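# Seat gear and two bearing rings in near-row holders

## Task

Using the row of holders closest to the robot, place the gear and both bearing rings so each lies flat inside the holder shaped for it, then release all of them.

## Robot and tools

Robot: two six-joint arms, left_arm and right_arm, each ending in a two-finger parallel gripper. Bases in the scene frame: left_arm at (+0.042, +0.350, 0) m, quat_wxyz (+0.999, 0, 0, -0.048); right_arm at (+0.010, -0.277, 0) m, quat_wxyz (+0.996, 0, 0, -0.090). The names are labels only, not image sides.

Scene frame: origin on the table top midway between the arms, +x out over the table, +z up, left_arm on the +y side. Result state lines print each gripper's end_effector_position (metres) and end_effector_quat_wxyz in this frame; the point is between the finger pads, roughly 1 cm short of the tips, and can be misreported more at long reach. Gripper's own axes: fingers point along +z, they close and open along y.

The 14-number row (used by execute_actions rows and move target): one flat list covering both arms, values in [-1, 1]. Order: left_arm dx, dy, dz, rx, ry, rz, opening, then right_arm dx, dy, dz, rx, ry, rz, opening. Always send all 14 even if one arm is idle. dx..rz are an offset, not a pose, expressed in that gripper's own axes, measured from the gripper pose shown in the most recent result that includes it (before any such result in the scene, and for second or later calls inside one reply, from where the robot actually is when the action starts). Scale: 1.0 = 0.6 m of translation or 180 degrees; rx, ry, rz form a single rotation vector. Opening is absolute: +1 fully open (0.094 m), -1 closed. Within one action every row is counted from that same reference, not from the prior row.

execute_actions {actions, pictures}: actions holds zero or one item. Empty list = just report state (with pictures). An action is {"rows": [...], "steps": n}, up to 15 rows and n at most 15 (default 15, minimum 7), each step 1/30 s, last row repeated if rows run out. A wait is {"steps": n} with n up to 300, counted from the previous result. pictures: true adds camera images. A refused call sends nothing.

move {target, speed}: target is one 14-number row as above. Each gripper travels a straight line toward its target; paths end together, last 0.5 to 10 s (cut off at 10 s). speed in m/s, 0.002 to 0.5, default 0.25; turning limited to twice that in rad/s. Opening is sent at the start. No slowing for obstacles or the other arm; the hand lags, strays and may overshoot speed near full reach. Faster motion and targets set deeper past a contact mean harder impacts and pressing. Its result adds a "move:" line with the ending (done, off_target, moving, held, fault) and active limits (paced = pose clipped; held = a check blocked steps, after which the arm may lurch fast), plus each gripper's distance from target. If only one arm is named, the other finished fine.

wait {seconds}: 0 to 10 s, sends nothing new. zoom_image {camera, region}: camera is cam_high, cam_low, cam_left_wrist or cam_right_wrist; region [x0, y0, x1, y1] pixels, top-left origin, at most 504x504. read_manual {section}: only licence text, no motion. finished_scene {scene}: pass the current scene number; irreversible, grades the goal, which must still hold. Ending a reply without a tool call also ends everything.

Cameras are all 504x504; calibration (K, distortion, T_world_to_cam) is given per camera and can be off by a couple of degrees and millimetres. Wrist camera poses follow their arm.

Control details: each step the commanded pose is clipped to 70 mm and 16 degrees from the measured one; damped IK favours position over orientation; elbows stop just before straight. Results are taken 7 steps before an action finishes; those steps run while the next reply is composed, and the simulation keeps running during replies. After an action the arm only continues to its last clipped pose, so far targets need several actions; check the pose and send the remainder. A "Hand target" line appears only when nothing is kept back. Arms tend to end a centimetre or more low and sink under repeated zero offsets; zeros are not a pause, they pull back to the reference pose. To hold an arm still, send the correction toward its wanted pose in the first call of a reply and zeros afterwards, aiming higher if it still sags.

Gripping: grip_measured reads the finger opening on the command scale (joint list's last number is metres); each gripper may be about 1 mm off. To keep hold, command about 0.03 below grip_measured; a smaller gap grips more gently. Pad force tops out near 50 to 62 N, lower on thin parts under about 2 mm. Lines to watch: "pose unreachable" (clearance check altered a command), HELD (steps not sent), FAULT, MOTOR HOT (75 °C; at 90 °C the arm halts 10 s, at 100 °C it drops everything).

Joint ranges (rad): waist -2.618 to 3.054, shoulder 0 to 3.142, elbow 0 to 3.142, wrist pitch and yaw -1.571 to 1.571, wrist roll -2.094 to 2.094.

Avoid: objects leaving the table, drops, slips, slams, hard pushes, arms colliding or pressing each other, and long load-holding that heats motors. Random brief tugs on held parts or pushes on loose ones can occur.

Each tool is called after "Emit:" in YAML: its name, and indented under it one key for each argument.

## Session

Emit:
execute_actions:
  actions: []

Scene clock: 0.00 s of 6300.00 s.
left_arm: end_effector_position=(+0.2633, -0.1665, +0.3598) grip_measured=+1.000 end_effector_quat_wxyz=(+0.701, +0.553, +0.421, -0.160) | right_arm: end_effector_position=(+0.5815, -0.5245, +0.1703) grip_measured=+1.000 end_effector_quat_wxyz=(+0.578, +0.733, +0.354, -0.054)
Joint positions: left_arm=[-1.084  1.732  1.382  0.383 -0.034  0.697  0.094] | right_arm=[ 0.007  2.385  2.017 -0.229  0.954  1.534  0.094]
Joint velocities: left_arm=[-0.007  0.007 -0.002 -0.007 -0.007  0.022  0.   ] | right_arm=[ 0.007 -0.012  0.002  0.081  0.095 -0.051  0.   ]
Motor temperatures (°C, as the motors report them): left_arm=[28 25 26 27 28 28] | right_arm=[26 26 26 27 24 27]
Hand target (left_arm): +0.263, -0.165, +0.367; +0.704, +0.548, +0.421, -0.164
Hand target (right_arm): +0.580, -0.526, +0.188; +0.588, +0.731, +0.343, -0.050

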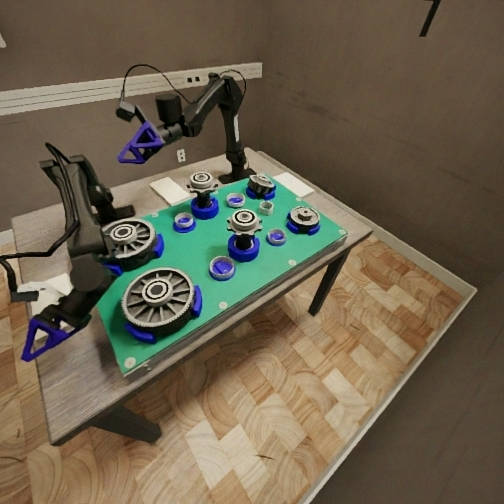

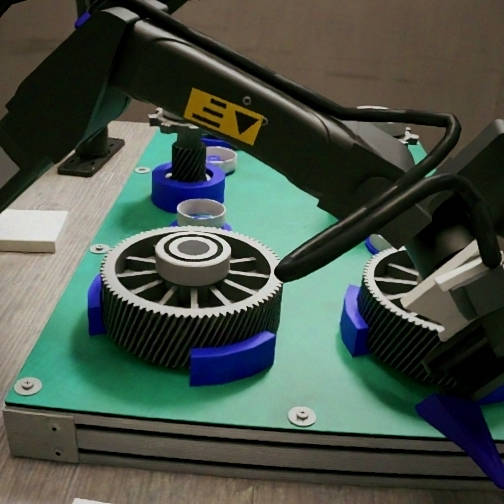

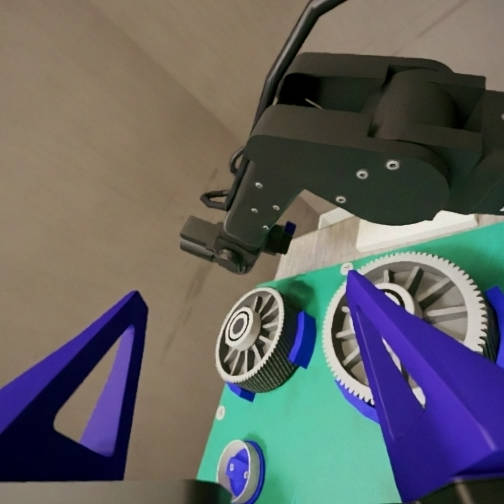

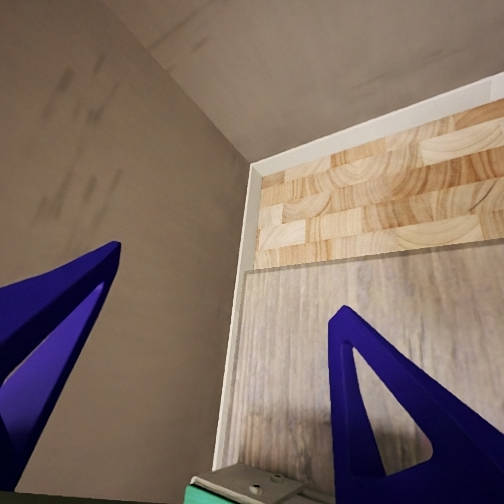

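Emit:
zoom_image:
  camera: "cam_high"
  region: [80, 150, 360, 350]

Emit:
zoom_image:
  camera: "cam_high"
  region: [150, 160, 330, 290]

Region (80, 150, 360, 350) of cam_high's 504x504 image, scaled by 1.800, with more detail than that image has; it fills the top 360 rows of this view, and the rest is white.

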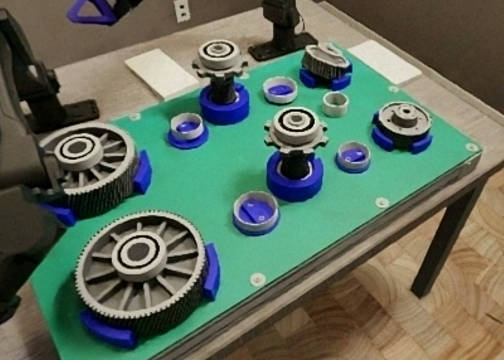

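Region (150, 160, 330, 290) of cam_high's 504x504 image, scaled by 2.800, with more detail than that image has.

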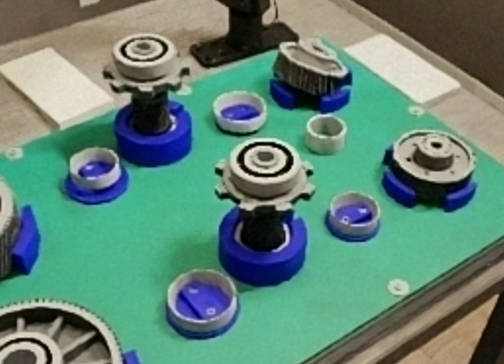

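Emit:
move:
  target: [0.205,-0.012,-0.53,-0.128,0.559,-0.441,1,0,0,0,0,0,0,1]

Scene clock: 6.03 s of 6300.00 s.
left_arm: end_effector_position=(+0.2040, +0.1452, +0.2464) grip_measured=+1.000 end_effector_quat_wxyz=(+0.069, +0.018, +0.995, -0.077) | right_arm: end_effector_position=(+0.5826, -0.5239, +0.1697) grip_measured=+1.000 end_effector_quat_wxyz=(+0.577, +0.733, +0.356, -0.051)
Joint positions: left_arm=[-0.818  1.43   1.639 -1.574 -0.012 -0.877  0.094] | right_arm=[ 0.007  2.385  2.017 -0.229  0.946  1.534  0.094]
Joint velocities: left_arm=[-0.002 -0.042  0.002  0.022 -0.022 -0.007  0.   ] | right_arm=[ 0.017  0.007  0.002 -0.051  0.066 -0.022  0.   ]
Motor temperatures (°C, as the motors report them): left_arm=[28 27 27 28 28 28] | right_arm=[26 30 27 28 24 27]
Hand target (left_arm): +0.201, +0.152, +0.247; +0.066, +0.008, +0.995, -0.076
Hand target (right_arm): +0.582, -0.524, +0.170; +0.578, +0.733, +0.354, -0.054
Off the commanded pose (left_arm): 0.008 m, 12 deg.
Off the commanded pose (right_arm): 0.001 m, 0 deg.
joint sent to its limit (left arm) — the command would take joint 4 (wrist pitch) past its lower limit, so that joint was sent only as far as its limit.
Kept back: nothing.
move: off_target (left_arm)
camera_calibration (this result's frames):
cam_left_wrist: T_world_to_cam=[[-0.165271, -0.977992, 0.127343, 0.138483], [-0.821007, 0.207973, 0.531691, 0.0277382], [-0.546473, -0.0166763, -0.83731, 0.440515], [0, 0, 0, 1]] pos_world=[0.28639, 0.137013, 0.336465]
cam_right_wrist: T_world_to_cam=[[-0.823617, -0.0845726, -0.560805, 0.522265], [0.157075, 0.916123, -0.368843, 0.472256], [0.54496, -0.391874, -0.741251, -0.288181], [0, 0, 0, 1]] pos_world=[0.513014, -0.501406, 0.253463]

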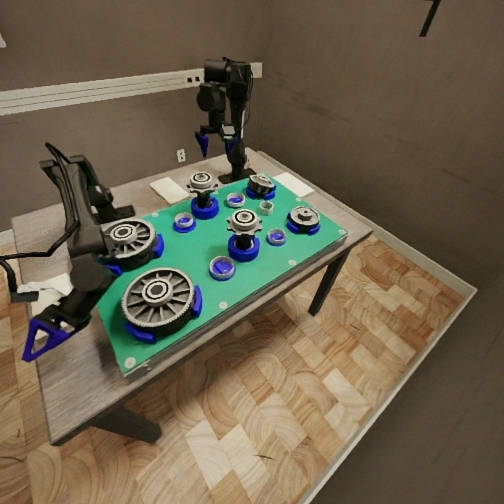

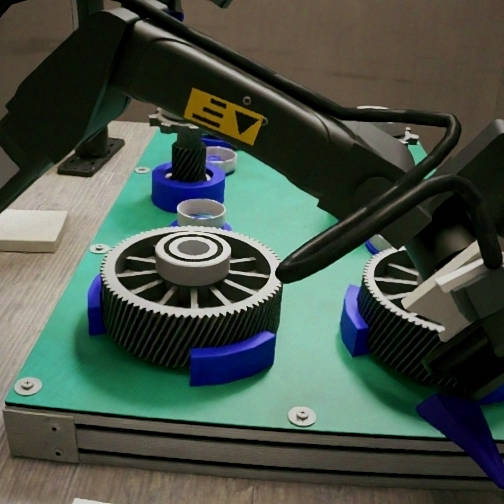

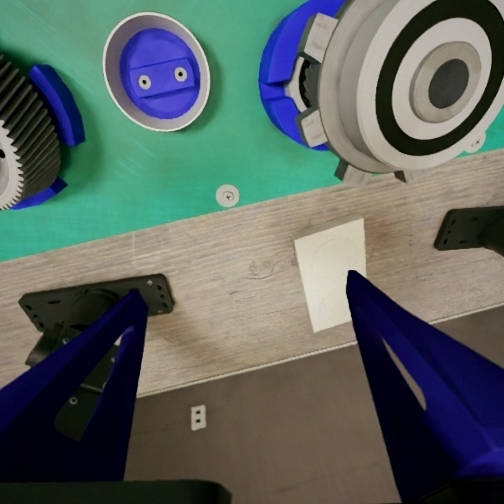

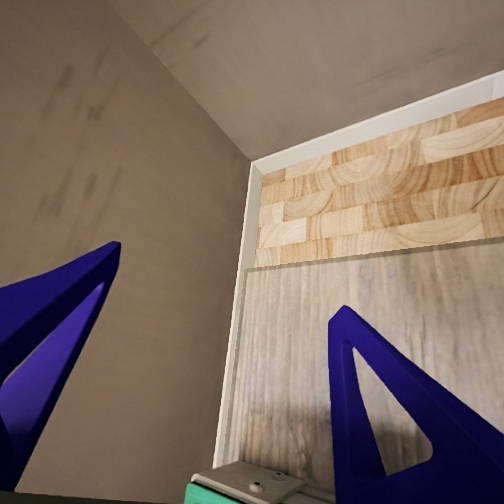

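Emit:
move:
  target: [-0.147,0.068,0.13,-0.049,0.044,-0.011,1,0,0,0,0,0,0,1]

Scene clock: 7.87 s of 6300.00 s.
left_arm: end_effector_position=(+0.2952, +0.1712, +0.1667) grip_measured=+1.000 end_effector_quat_wxyz=(-0.023, -0.003, +1.000, +0.012) | right_arm: end_effector_position=(+0.5836, -0.5233, +0.1691) grip_measured=+1.000 end_effector_quat_wxyz=(+0.576, +0.733, +0.358, -0.048)
Joint positions: left_arm=[-0.518  1.774  1.683 -1.532  0.008 -0.619  0.094] | right_arm=[ 0.007  2.385  2.017 -0.229  0.939  1.534  0.094]
Joint velocities: left_arm=[-0.022 -0.007  0.017 -0.051  0.081 -0.007  0.   ] | right_arm=[-0.002  0.007  0.007 -0.007  0.051  0.037  0.   ]
Motor temperatures (°C, as the motors report them): left_arm=[28 27 28 28 28 28] | right_arm=[26 31 27 28 24 27]
Hand target (left_arm): +0.301, +0.169, +0.177; -0.003, +0.002, +1.000, +0.000
Hand target (right_arm): +0.583, -0.524, +0.170; +0.577, +0.733, +0.356, -0.051
Off the commanded pose (left_arm): 0.013 m, 3 deg.
Off the commanded pose (right_arm): 0.001 m, 0 deg.
Kept back: nothing.
move: off_target (left_arm)
camera_calibration (this result's frames):
cam_left_wrist: T_world_to_cam=[[-0.117003, -0.992882, -0.022254, 0.202404], [-0.712374, 0.0682923, 0.698469, 0.103595], [-0.691978, 0.0975763, -0.715294, 0.427136], [0, 0, 0, 1]] pos_world=[0.393049, 0.15221, 0.237675]
cam_right_wrist: T_world_to_cam=[[-0.822707, -0.087259, -0.561729, 0.521015], [0.151833, 0.918521, -0.365057, 0.475011], [0.547815, -0.385623, -0.742424, -0.287114], [0, 0, 0, 1]] pos_world=[0.513805, -0.501562, 0.252915]

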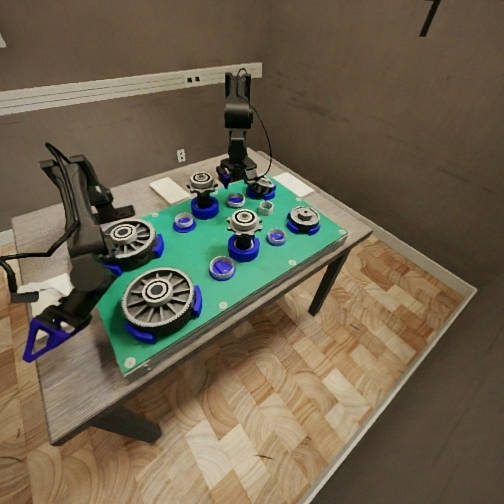

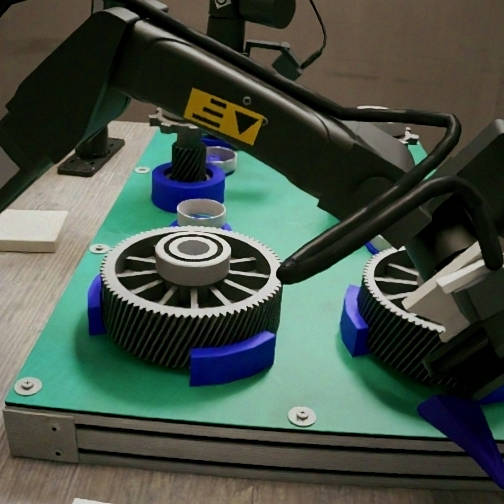

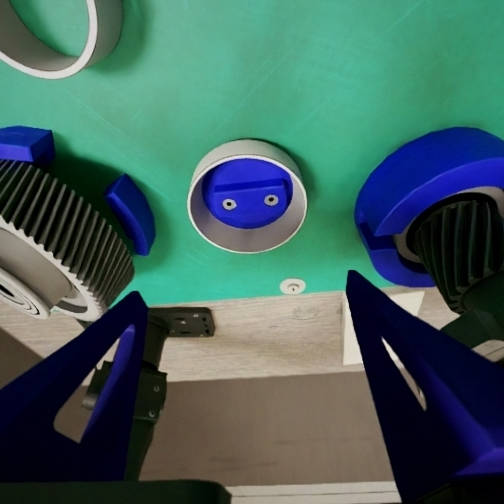

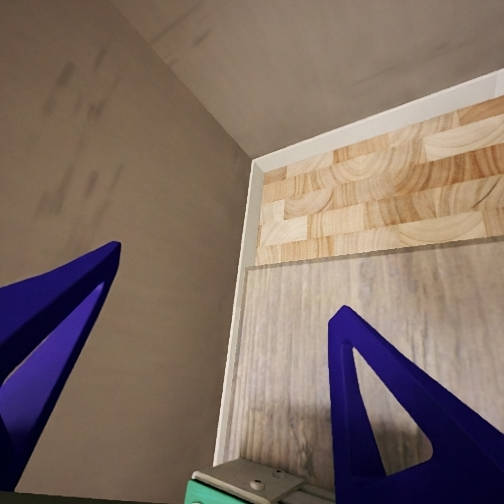

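Emit:
move:
  target: [0.005,0,0.135,0.008,-0.015,0,1,0,0,0,0,0,0,1]
  speed: 0.1

Scene clock: 9.63 s of 6300.00 s.
left_arm: end_effector_position=(+0.2880, +0.1735, +0.0871) grip_measured=+1.000 end_effector_quat_wxyz=(-0.008, -0.004, +1.000, -0.002) | right_arm: end_effector_position=(+0.5846, -0.5226, +0.1685) grip_measured=+1.000 end_effector_quat_wxyz=(+0.575, +0.733, +0.360, -0.045)
Joint positions: left_arm=[-0.523  1.711  1.294 -1.164  0.012 -0.625  0.094] | right_arm=[ 0.007  2.385  2.017 -0.229  0.931  1.534  0.094]
Joint velocities: left_arm=[ 0.002 -0.007 -0.007 -0.007  0.037  0.007  0.   ] | right_arm=[-0.017 -0.012 -0.012  0.037 -0.11  -0.051  0.   ]
Motor temperatures (°C, as the motors report them): left_arm=[28 27 28 28 28 28] | right_arm=[26 32 27 28 24 27]
Hand target (left_arm): +0.289, +0.172, +0.086; +0.000, -0.003, +1.000, -0.001
Hand target (right_arm): +0.584, -0.523, +0.169; +0.576, +0.733, +0.358, -0.048
Off the commanded pose (left_arm): 0.001 m, 1 deg.
Off the commanded pose (right_arm): 0.001 m, 0 deg.
Kept back: nothing.
move: done
camera_calibration (this result's frames):
cam_left_wrist: T_world_to_cam=[[-0.115028, -0.993362, 0.000589439, 0.199635], [-0.73354, 0.0853415, 0.674267, 0.159128], [-0.669841, 0.077127, -0.738488, 0.364163], [0, 0, 0, 1]] pos_world=[0.383622, 0.156643, 0.161517]
cam_right_wrist: T_world_to_cam=[[-0.82173, -0.0900768, -0.562714, 0.519696], [0.146296, 0.920994, -0.361065, 0.4779], [0.550779, -0.37902, -0.74363, -0.285968], [0, 0, 0, 1]] pos_world=[0.51464, -0.501718, 0.252339]

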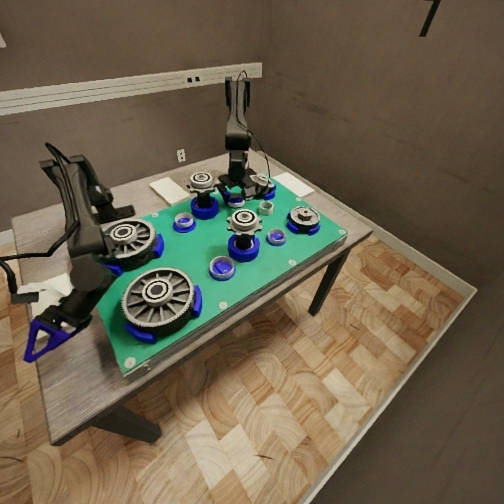

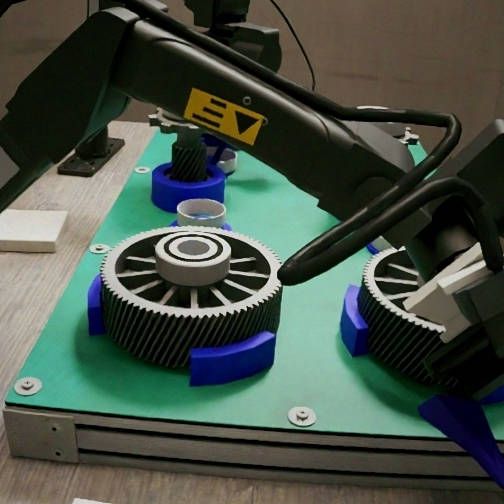

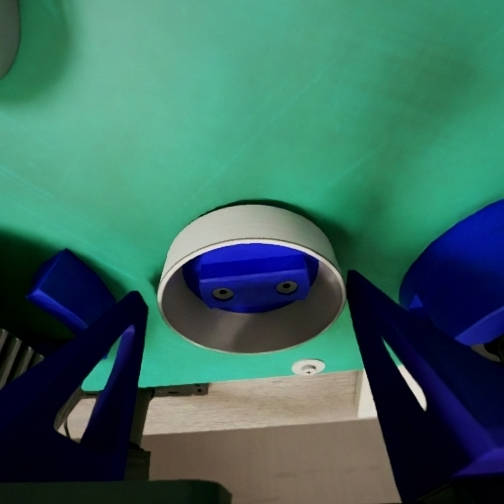

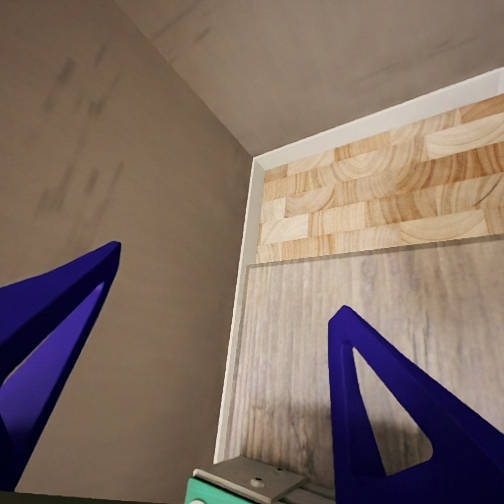

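Emit:
move:
  target: [-0.018,-0.008,0.008,0,0,0,1,0,0,0,0,0,0,1]
  speed: 0.05

Emit:
move:
  target: [0,0,0,0,0,0,0.45,0,0,0,0,0,0,1]

Scene clock: 10.73 s of 6300.00 s.
left_arm: end_effector_position=(+0.2894, +0.1726, +0.0790) grip_measured=+1.000 end_effector_quat_wxyz=(-0.019, -0.004, +1.000, +0.006) | right_arm: end_effector_position=(+0.5856, -0.5220, +0.1679) grip_measured=+1.000 end_effector_quat_wxyz=(+0.574, +0.733, +0.362, -0.043)
Joint positions: left_arm=[-0.522  1.748  1.303 -1.163  0.012 -0.625  0.094] | right_arm=[ 0.007  2.385  2.017 -0.229  0.924  1.534  0.094]
Joint velocities: left_arm=[-0.007  0.002 -0.007  0.051 -0.095  0.051  0.   ] | right_arm=[-0.007 -0.012 -0.002  0.022 -0.022  0.022  0.   ]
Motor temperatures (°C, as the motors report them): left_arm=[28 27 28 28 28 28] | right_arm=[26 32 28 28 24 27]
Hand target (left_arm): +0.299, +0.169, +0.083; -0.008, -0.004, +1.000, -0.002
Hand target (right_arm): +0.585, -0.523, +0.169; +0.575, +0.733, +0.360, -0.045
Off the commanded pose (left_arm): 0.011 m, 2 deg.
Off the commanded pose (right_arm): 0.001 m, 0 deg.
Kept back: nothing.
move: off_target (left_arm)
camera_calibration (this result's frames):
cam_left_wrist: T_world_to_cam=[[-0.114761, -0.993323, -0.0117645, 0.199759], [-0.718774, 0.0748553, 0.691202, 0.161945], [-0.685707, 0.0877789, -0.722566, 0.36064], [0, 0, 0, 1]] pos_world=[0.38662, 0.154646, 0.151]
cam_right_wrist: T_world_to_cam=[[-0.820785, -0.0927441, -0.563659, 0.518441], [0.141019, 0.923295, -0.357266, 0.480634], [0.553558, -0.372725, -0.744748, -0.284857], [0, 0, 0, 1]] pos_world=[0.515435, -0.501859, 0.251791]

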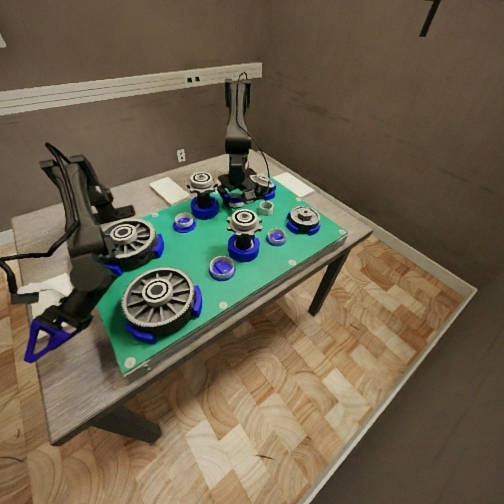

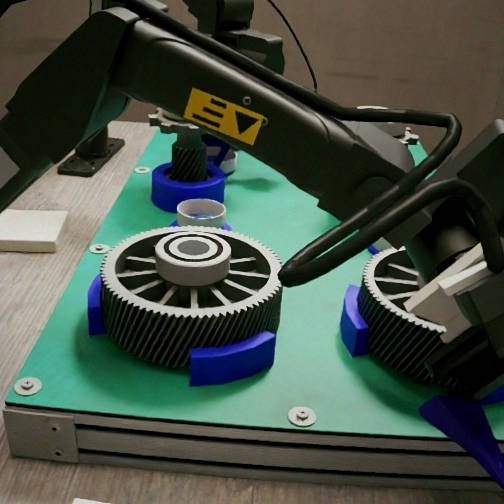

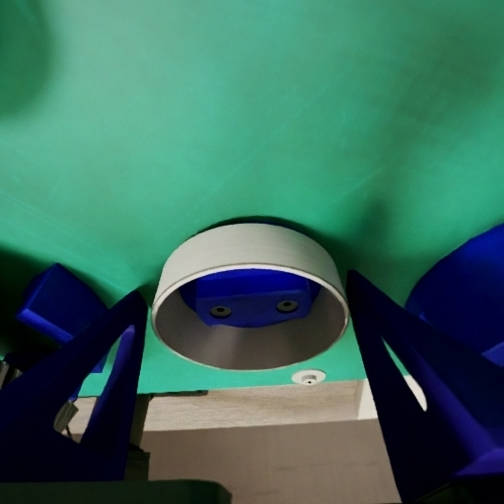

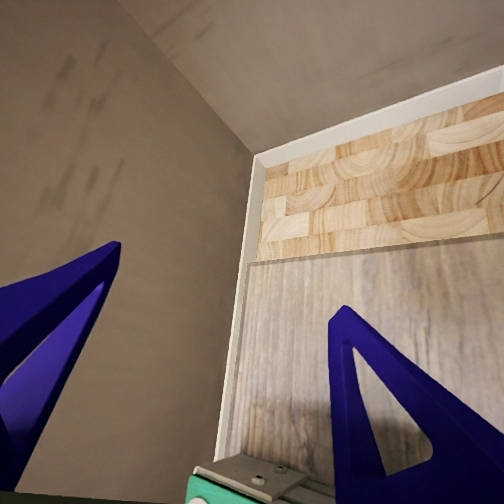

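Scene clock: 11.23 s of 6300.00 s.
left_arm: end_effector_position=(+0.2900, +0.1689, +0.0789) grip_measured=+0.569 end_effector_quat_wxyz=(-0.017, -0.003, +1.000, -0.001) | right_arm: end_effector_position=(+0.5865, -0.5214, +0.1674) grip_measured=+1.000 end_effector_quat_wxyz=(+0.572, +0.734, +0.364, -0.040)
Joint positions: left_arm=[-0.525  1.748  1.303 -1.153  0.023 -0.626  0.074] | right_arm=[ 0.007  2.385  2.017 -0.229  0.917  1.534  0.094]
Joint velocities: left_arm=[ 0.002 -0.017 -0.017 -0.022  0.022  0.022 -0.001] | right_arm=[-0.007 -0.027  0.012  0.007 -0.007 -0.022  0.   ]
Motor temperatures (°C, as the motors report them): left_arm=[28 28 28 28 28 28] | right_arm=[26 33 28 29 24 27]
Hand target (left_arm): +0.289, +0.173, +0.079; -0.019, -0.004, +1.000, +0.006
Hand target (right_arm): +0.586, -0.522, +0.168; +0.573, +0.733, +0.362, -0.043
Off the commanded pose (left_arm): 0.004 m, 1 deg.
Off the commanded pose (right_arm): 0.001 m, 0 deg.
Kept back: nothing.
move: done
camera_calibration (this result's frames):
cam_left_wrist: T_world_to_cam=[[-0.116695, -0.993165, 0.00239103, 0.195574], [-0.720495, 0.0863132, 0.688068, 0.161515], [-0.683571, 0.0785712, -0.725643, 0.362528], [0, 0, 0, 1]] pos_world=[0.387007, 0.151812, 0.151465]
cam_right_wrist: T_world_to_cam=[[-0.819823, -0.0954018, -0.564614, 0.517182], [0.135726, 0.92555, -0.353463, 0.483359], [0.5563, -0.366409, -0.745838, -0.283726], [0, 0, 0, 1]] pos_world=[0.51623, -0.501993, 0.251244]

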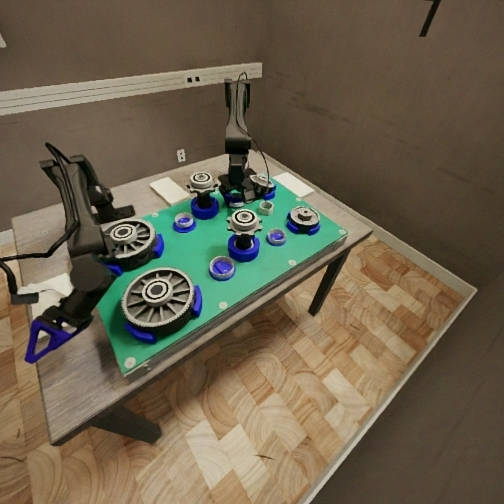

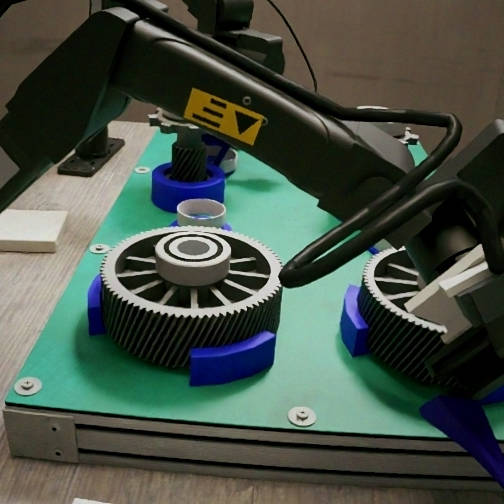

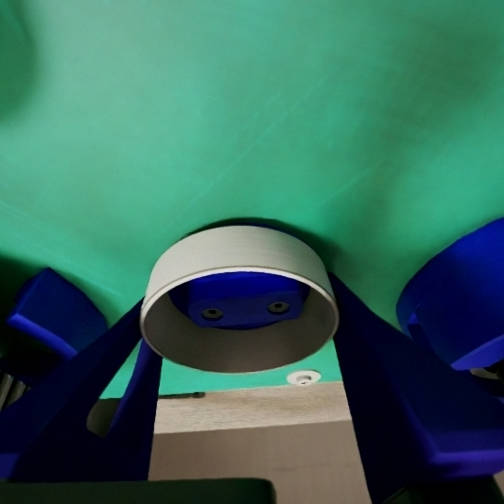

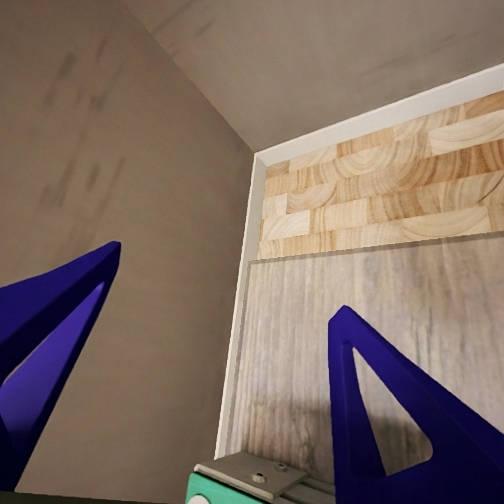

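Emit:
move:
  target: [0,0,-0.06,0,-0.011,0,0.5,0,0,0,0,0,0,1]
  speed: 0.1

Emit:
move:
  target: [-0.16,-0.015,-0.01,0,0,0,0.5,0,0,0,0,0,0,1]
  speed: 0.15

Scene clock: 12.80 s of 6300.00 s.
left_arm: end_effector_position=(+0.2876, +0.1727, +0.1014) grip_measured=+0.569 end_effector_quat_wxyz=(-0.018, -0.003, +1.000, +0.004) | right_arm: end_effector_position=(+0.5875, -0.5208, +0.1668) grip_measured=+1.000 end_effector_quat_wxyz=(+0.571, +0.734, +0.367, -0.037)
Joint positions: left_arm=[-0.525  1.725  1.366 -1.246  0.014 -0.626  0.074] | right_arm=[ 0.007  2.385  2.017 -0.229  0.909  1.534  0.094]
Joint velocities: left_arm=[-0.012  0.017 -0.012  0.007  0.022  0.051  0.   ] | right_arm=[-0.012 -0.017 -0.012  0.037 -0.022 -0.007  0.   ]
Motor temperatures (°C, as the motors report them): left_arm=[28 28 28 28 28 28] | right_arm=[26 33 28 29 24 27]
Hand target (left_arm): +0.291, +0.170, +0.115; -0.000, -0.003, +1.000, -0.002
Hand target (right_arm): +0.587, -0.521, +0.167; +0.572, +0.734, +0.364, -0.040
Off the commanded pose (left_arm): 0.014 m, 2 deg.
Off the commanded pose (right_arm): 0.001 m, 0 deg.
Kept back: nothing.
move: off_target (left_arm)
camera_calibration (this result's frames):
cam_left_wrist: T_world_to_cam=[[-0.116969, -0.993095, -0.00893751, 0.200178], [-0.72029, 0.0786347, 0.689201, 0.145117], [-0.68374, 0.0870527, -0.724515, 0.375343], [0, 0, 0, 1]] pos_world=[0.384578, 0.15471, 0.173715]
cam_right_wrist: T_world_to_cam=[[-0.818844, -0.0980499, -0.565579, 0.51592], [0.130416, 0.927757, -0.349654, 0.486074], [0.559004, -0.360073, -0.746902, -0.282574], [0, 0, 0, 1]] pos_world=[0.517027, -0.50212, 0.250696]

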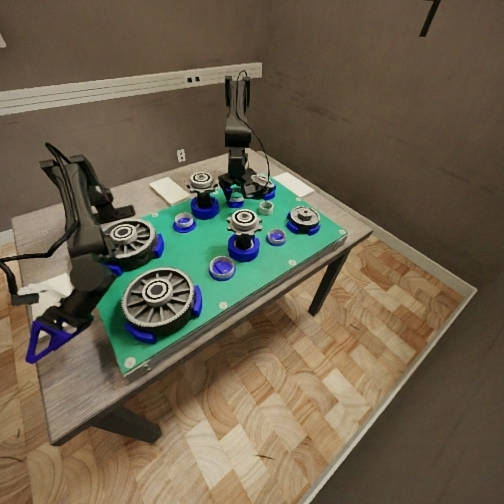

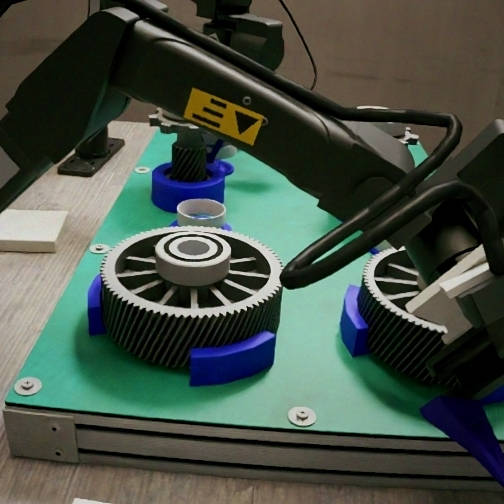

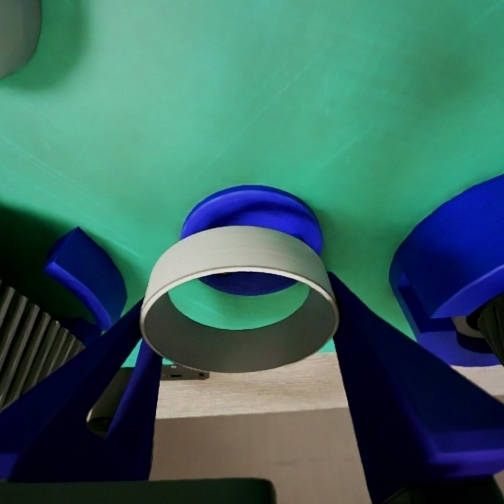

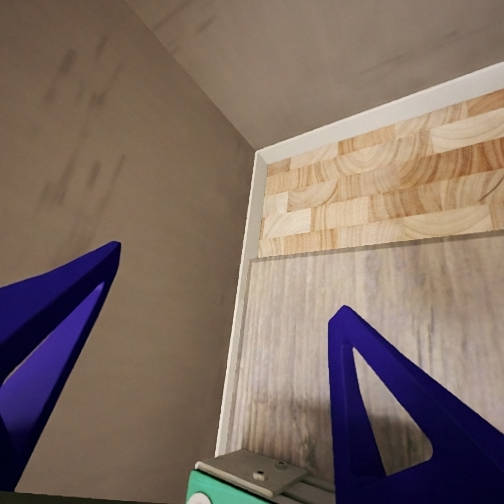

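Scene clock: 14.07 s of 6300.00 s.
left_arm: end_effector_position=(+0.3783, +0.1636, +0.0963) grip_measured=+0.569 end_effector_quat_wxyz=(-0.028, -0.005, +1.000, +0.007) | right_arm: end_effector_position=(+0.5885, -0.5201, +0.1662) grip_measured=+1.000 end_effector_quat_wxyz=(+0.570, +0.734, +0.369, -0.035)
Joint positions: left_arm=[-0.407  2.068  1.803 -1.362  0.014 -0.512  0.074] | right_arm=[ 0.007  2.385  2.017 -0.229  0.902  1.534  0.094]
Joint velocities: left_arm=[-0.002  0.002 -0.007 -0.022  0.037 -0.007  0.001] | right_arm=[-0.002 -0.007  0.007 -0.037 -0.007 -0.037  0.   ]
Motor temperatures (°C, as the motors report them): left_arm=[28 28 28 28 28 28] | right_arm=[26 34 28 29 24 27]
Hand target (left_arm): +0.383, +0.164, +0.105; -0.018, -0.003, +1.000, +0.004
Hand target (right_arm): +0.588, -0.521, +0.167; +0.571, +0.734, +0.367, -0.037
Off the commanded pose (left_arm): 0.009 m, 1 deg.
Off the commanded pose (right_arm): 0.001 m, 0 deg.
Kept back: nothing.
move: done
camera_calibration (this result's frames):
cam_left_wrist: T_world_to_cam=[[-0.112135, -0.993607, -0.0130386, 0.200435], [-0.706312, 0.0704685, 0.704384, 0.209264], [-0.698963, 0.0881954, -0.709699, 0.438568], [0, 0, 0, 1]] pos_world=[0.476824, 0.145728, 0.166463]
cam_right_wrist: T_world_to_cam=[[-0.817849, -0.100688, -0.566555, 0.514656], [0.125091, 0.929918, -0.34584, 0.488778], [0.561671, -0.353716, -0.747938, -0.281402], [0, 0, 0, 1]] pos_world=[0.517825, -0.50224, 0.250149]

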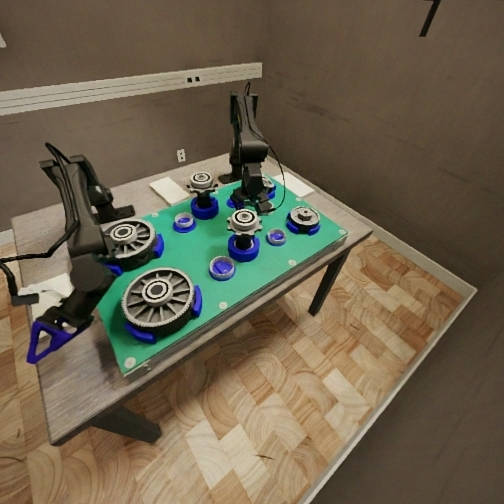

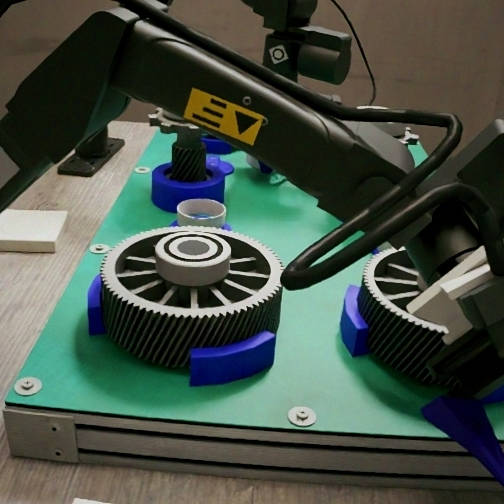

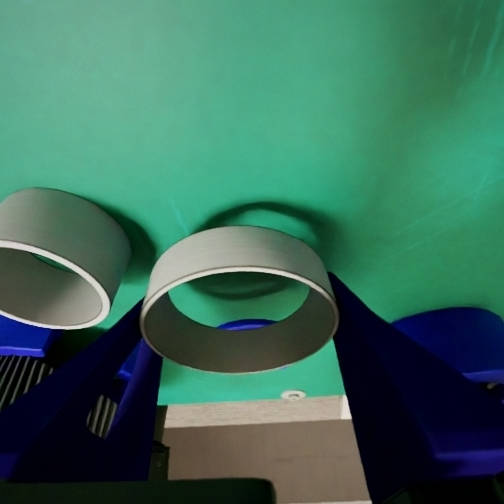

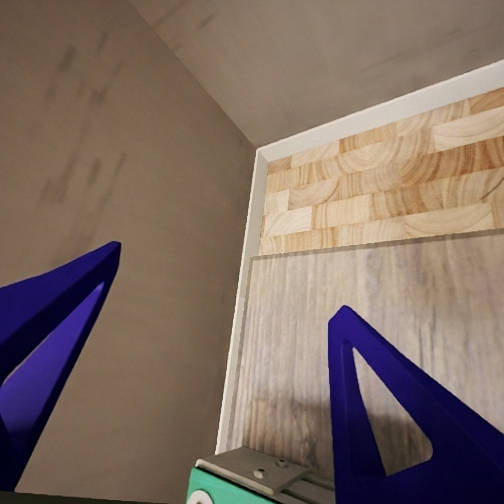

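Emit:
move:
  target: [-0.02,-0.05,0.025,0.004,-0.018,0,0.5,0,0,0,0,0,0,1]
  speed: 0.07

Scene clock: 15.10 s of 6300.00 s.
left_arm: end_effector_position=(+0.3803, +0.1441, +0.0804) grip_measured=+0.569 end_effector_quat_wxyz=(-0.021, -0.005, +1.000, +0.009) | right_arm: end_effector_position=(+0.5894, -0.5195, +0.1656) grip_measured=+1.000 end_effector_quat_wxyz=(+0.569, +0.734, +0.371, -0.032)
Joint positions: left_arm=[-0.45   2.11   1.803 -1.31   0.007 -0.556  0.074] | right_arm=[ 0.007  2.385  2.017 -0.229  0.895  1.534  0.094]
Joint velocities: left_arm=[ 0.007  0.002 -0.002  0.007  0.066  0.007  0.001] | right_arm=[-0.012 -0.017  0.007 -0.037 -0.022 -0.066  0.   ]
Motor temperatures (°C, as the motors report them): left_arm=[28 29 29 28 28 28] | right_arm=[26 34 28 29 24 27]
Hand target (left_arm): +0.390, +0.134, +0.081; +0.001, -0.006, +1.000, +0.001
Hand target (right_arm): +0.588, -0.520, +0.166; +0.570, +0.734, +0.369, -0.035
Off the commanded pose (left_arm): 0.014 m, 3 deg.
Off the commanded pose (right_arm): 0.001 m, 0 deg.
Kept back: nothing.
move: off_target (left_arm)
camera_calibration (this result's frames):
cam_left_wrist: T_world_to_cam=[[-0.11234, -0.993517, -0.017432, 0.1815], [-0.715425, 0.0686959, 0.695305, 0.227714], [-0.689599, 0.090582, -0.718504, 0.427199], [0, 0, 0, 1]] pos_world=[0.477898, 0.125984, 0.151778]
cam_right_wrist: T_world_to_cam=[[-0.816838, -0.103316, -0.56754, 0.513389], [0.11975, 0.932031, -0.342021, 0.491472], [0.564301, -0.347339, -0.748946, -0.280209], [0, 0, 0, 1]] pos_world=[0.518623, -0.502353, 0.249601]

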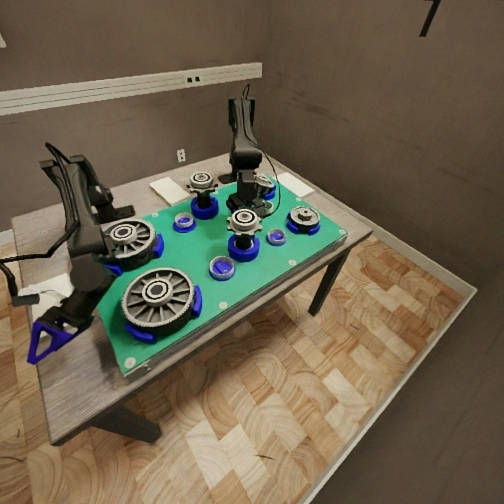

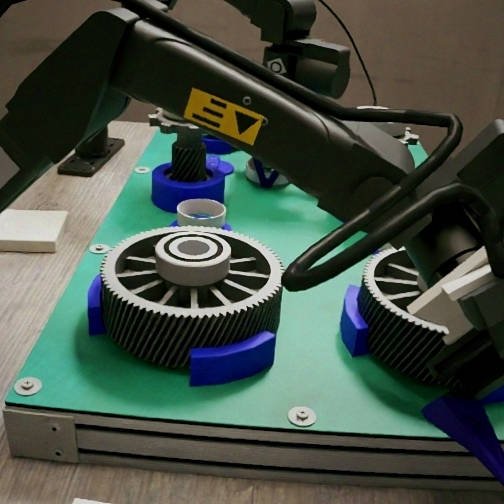

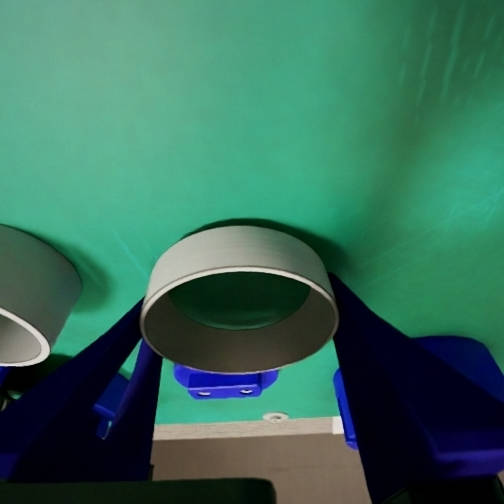

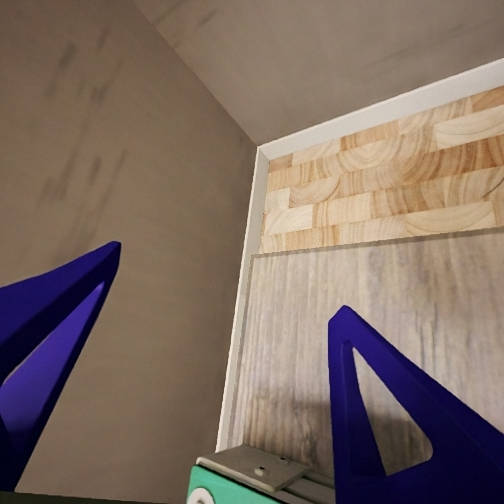

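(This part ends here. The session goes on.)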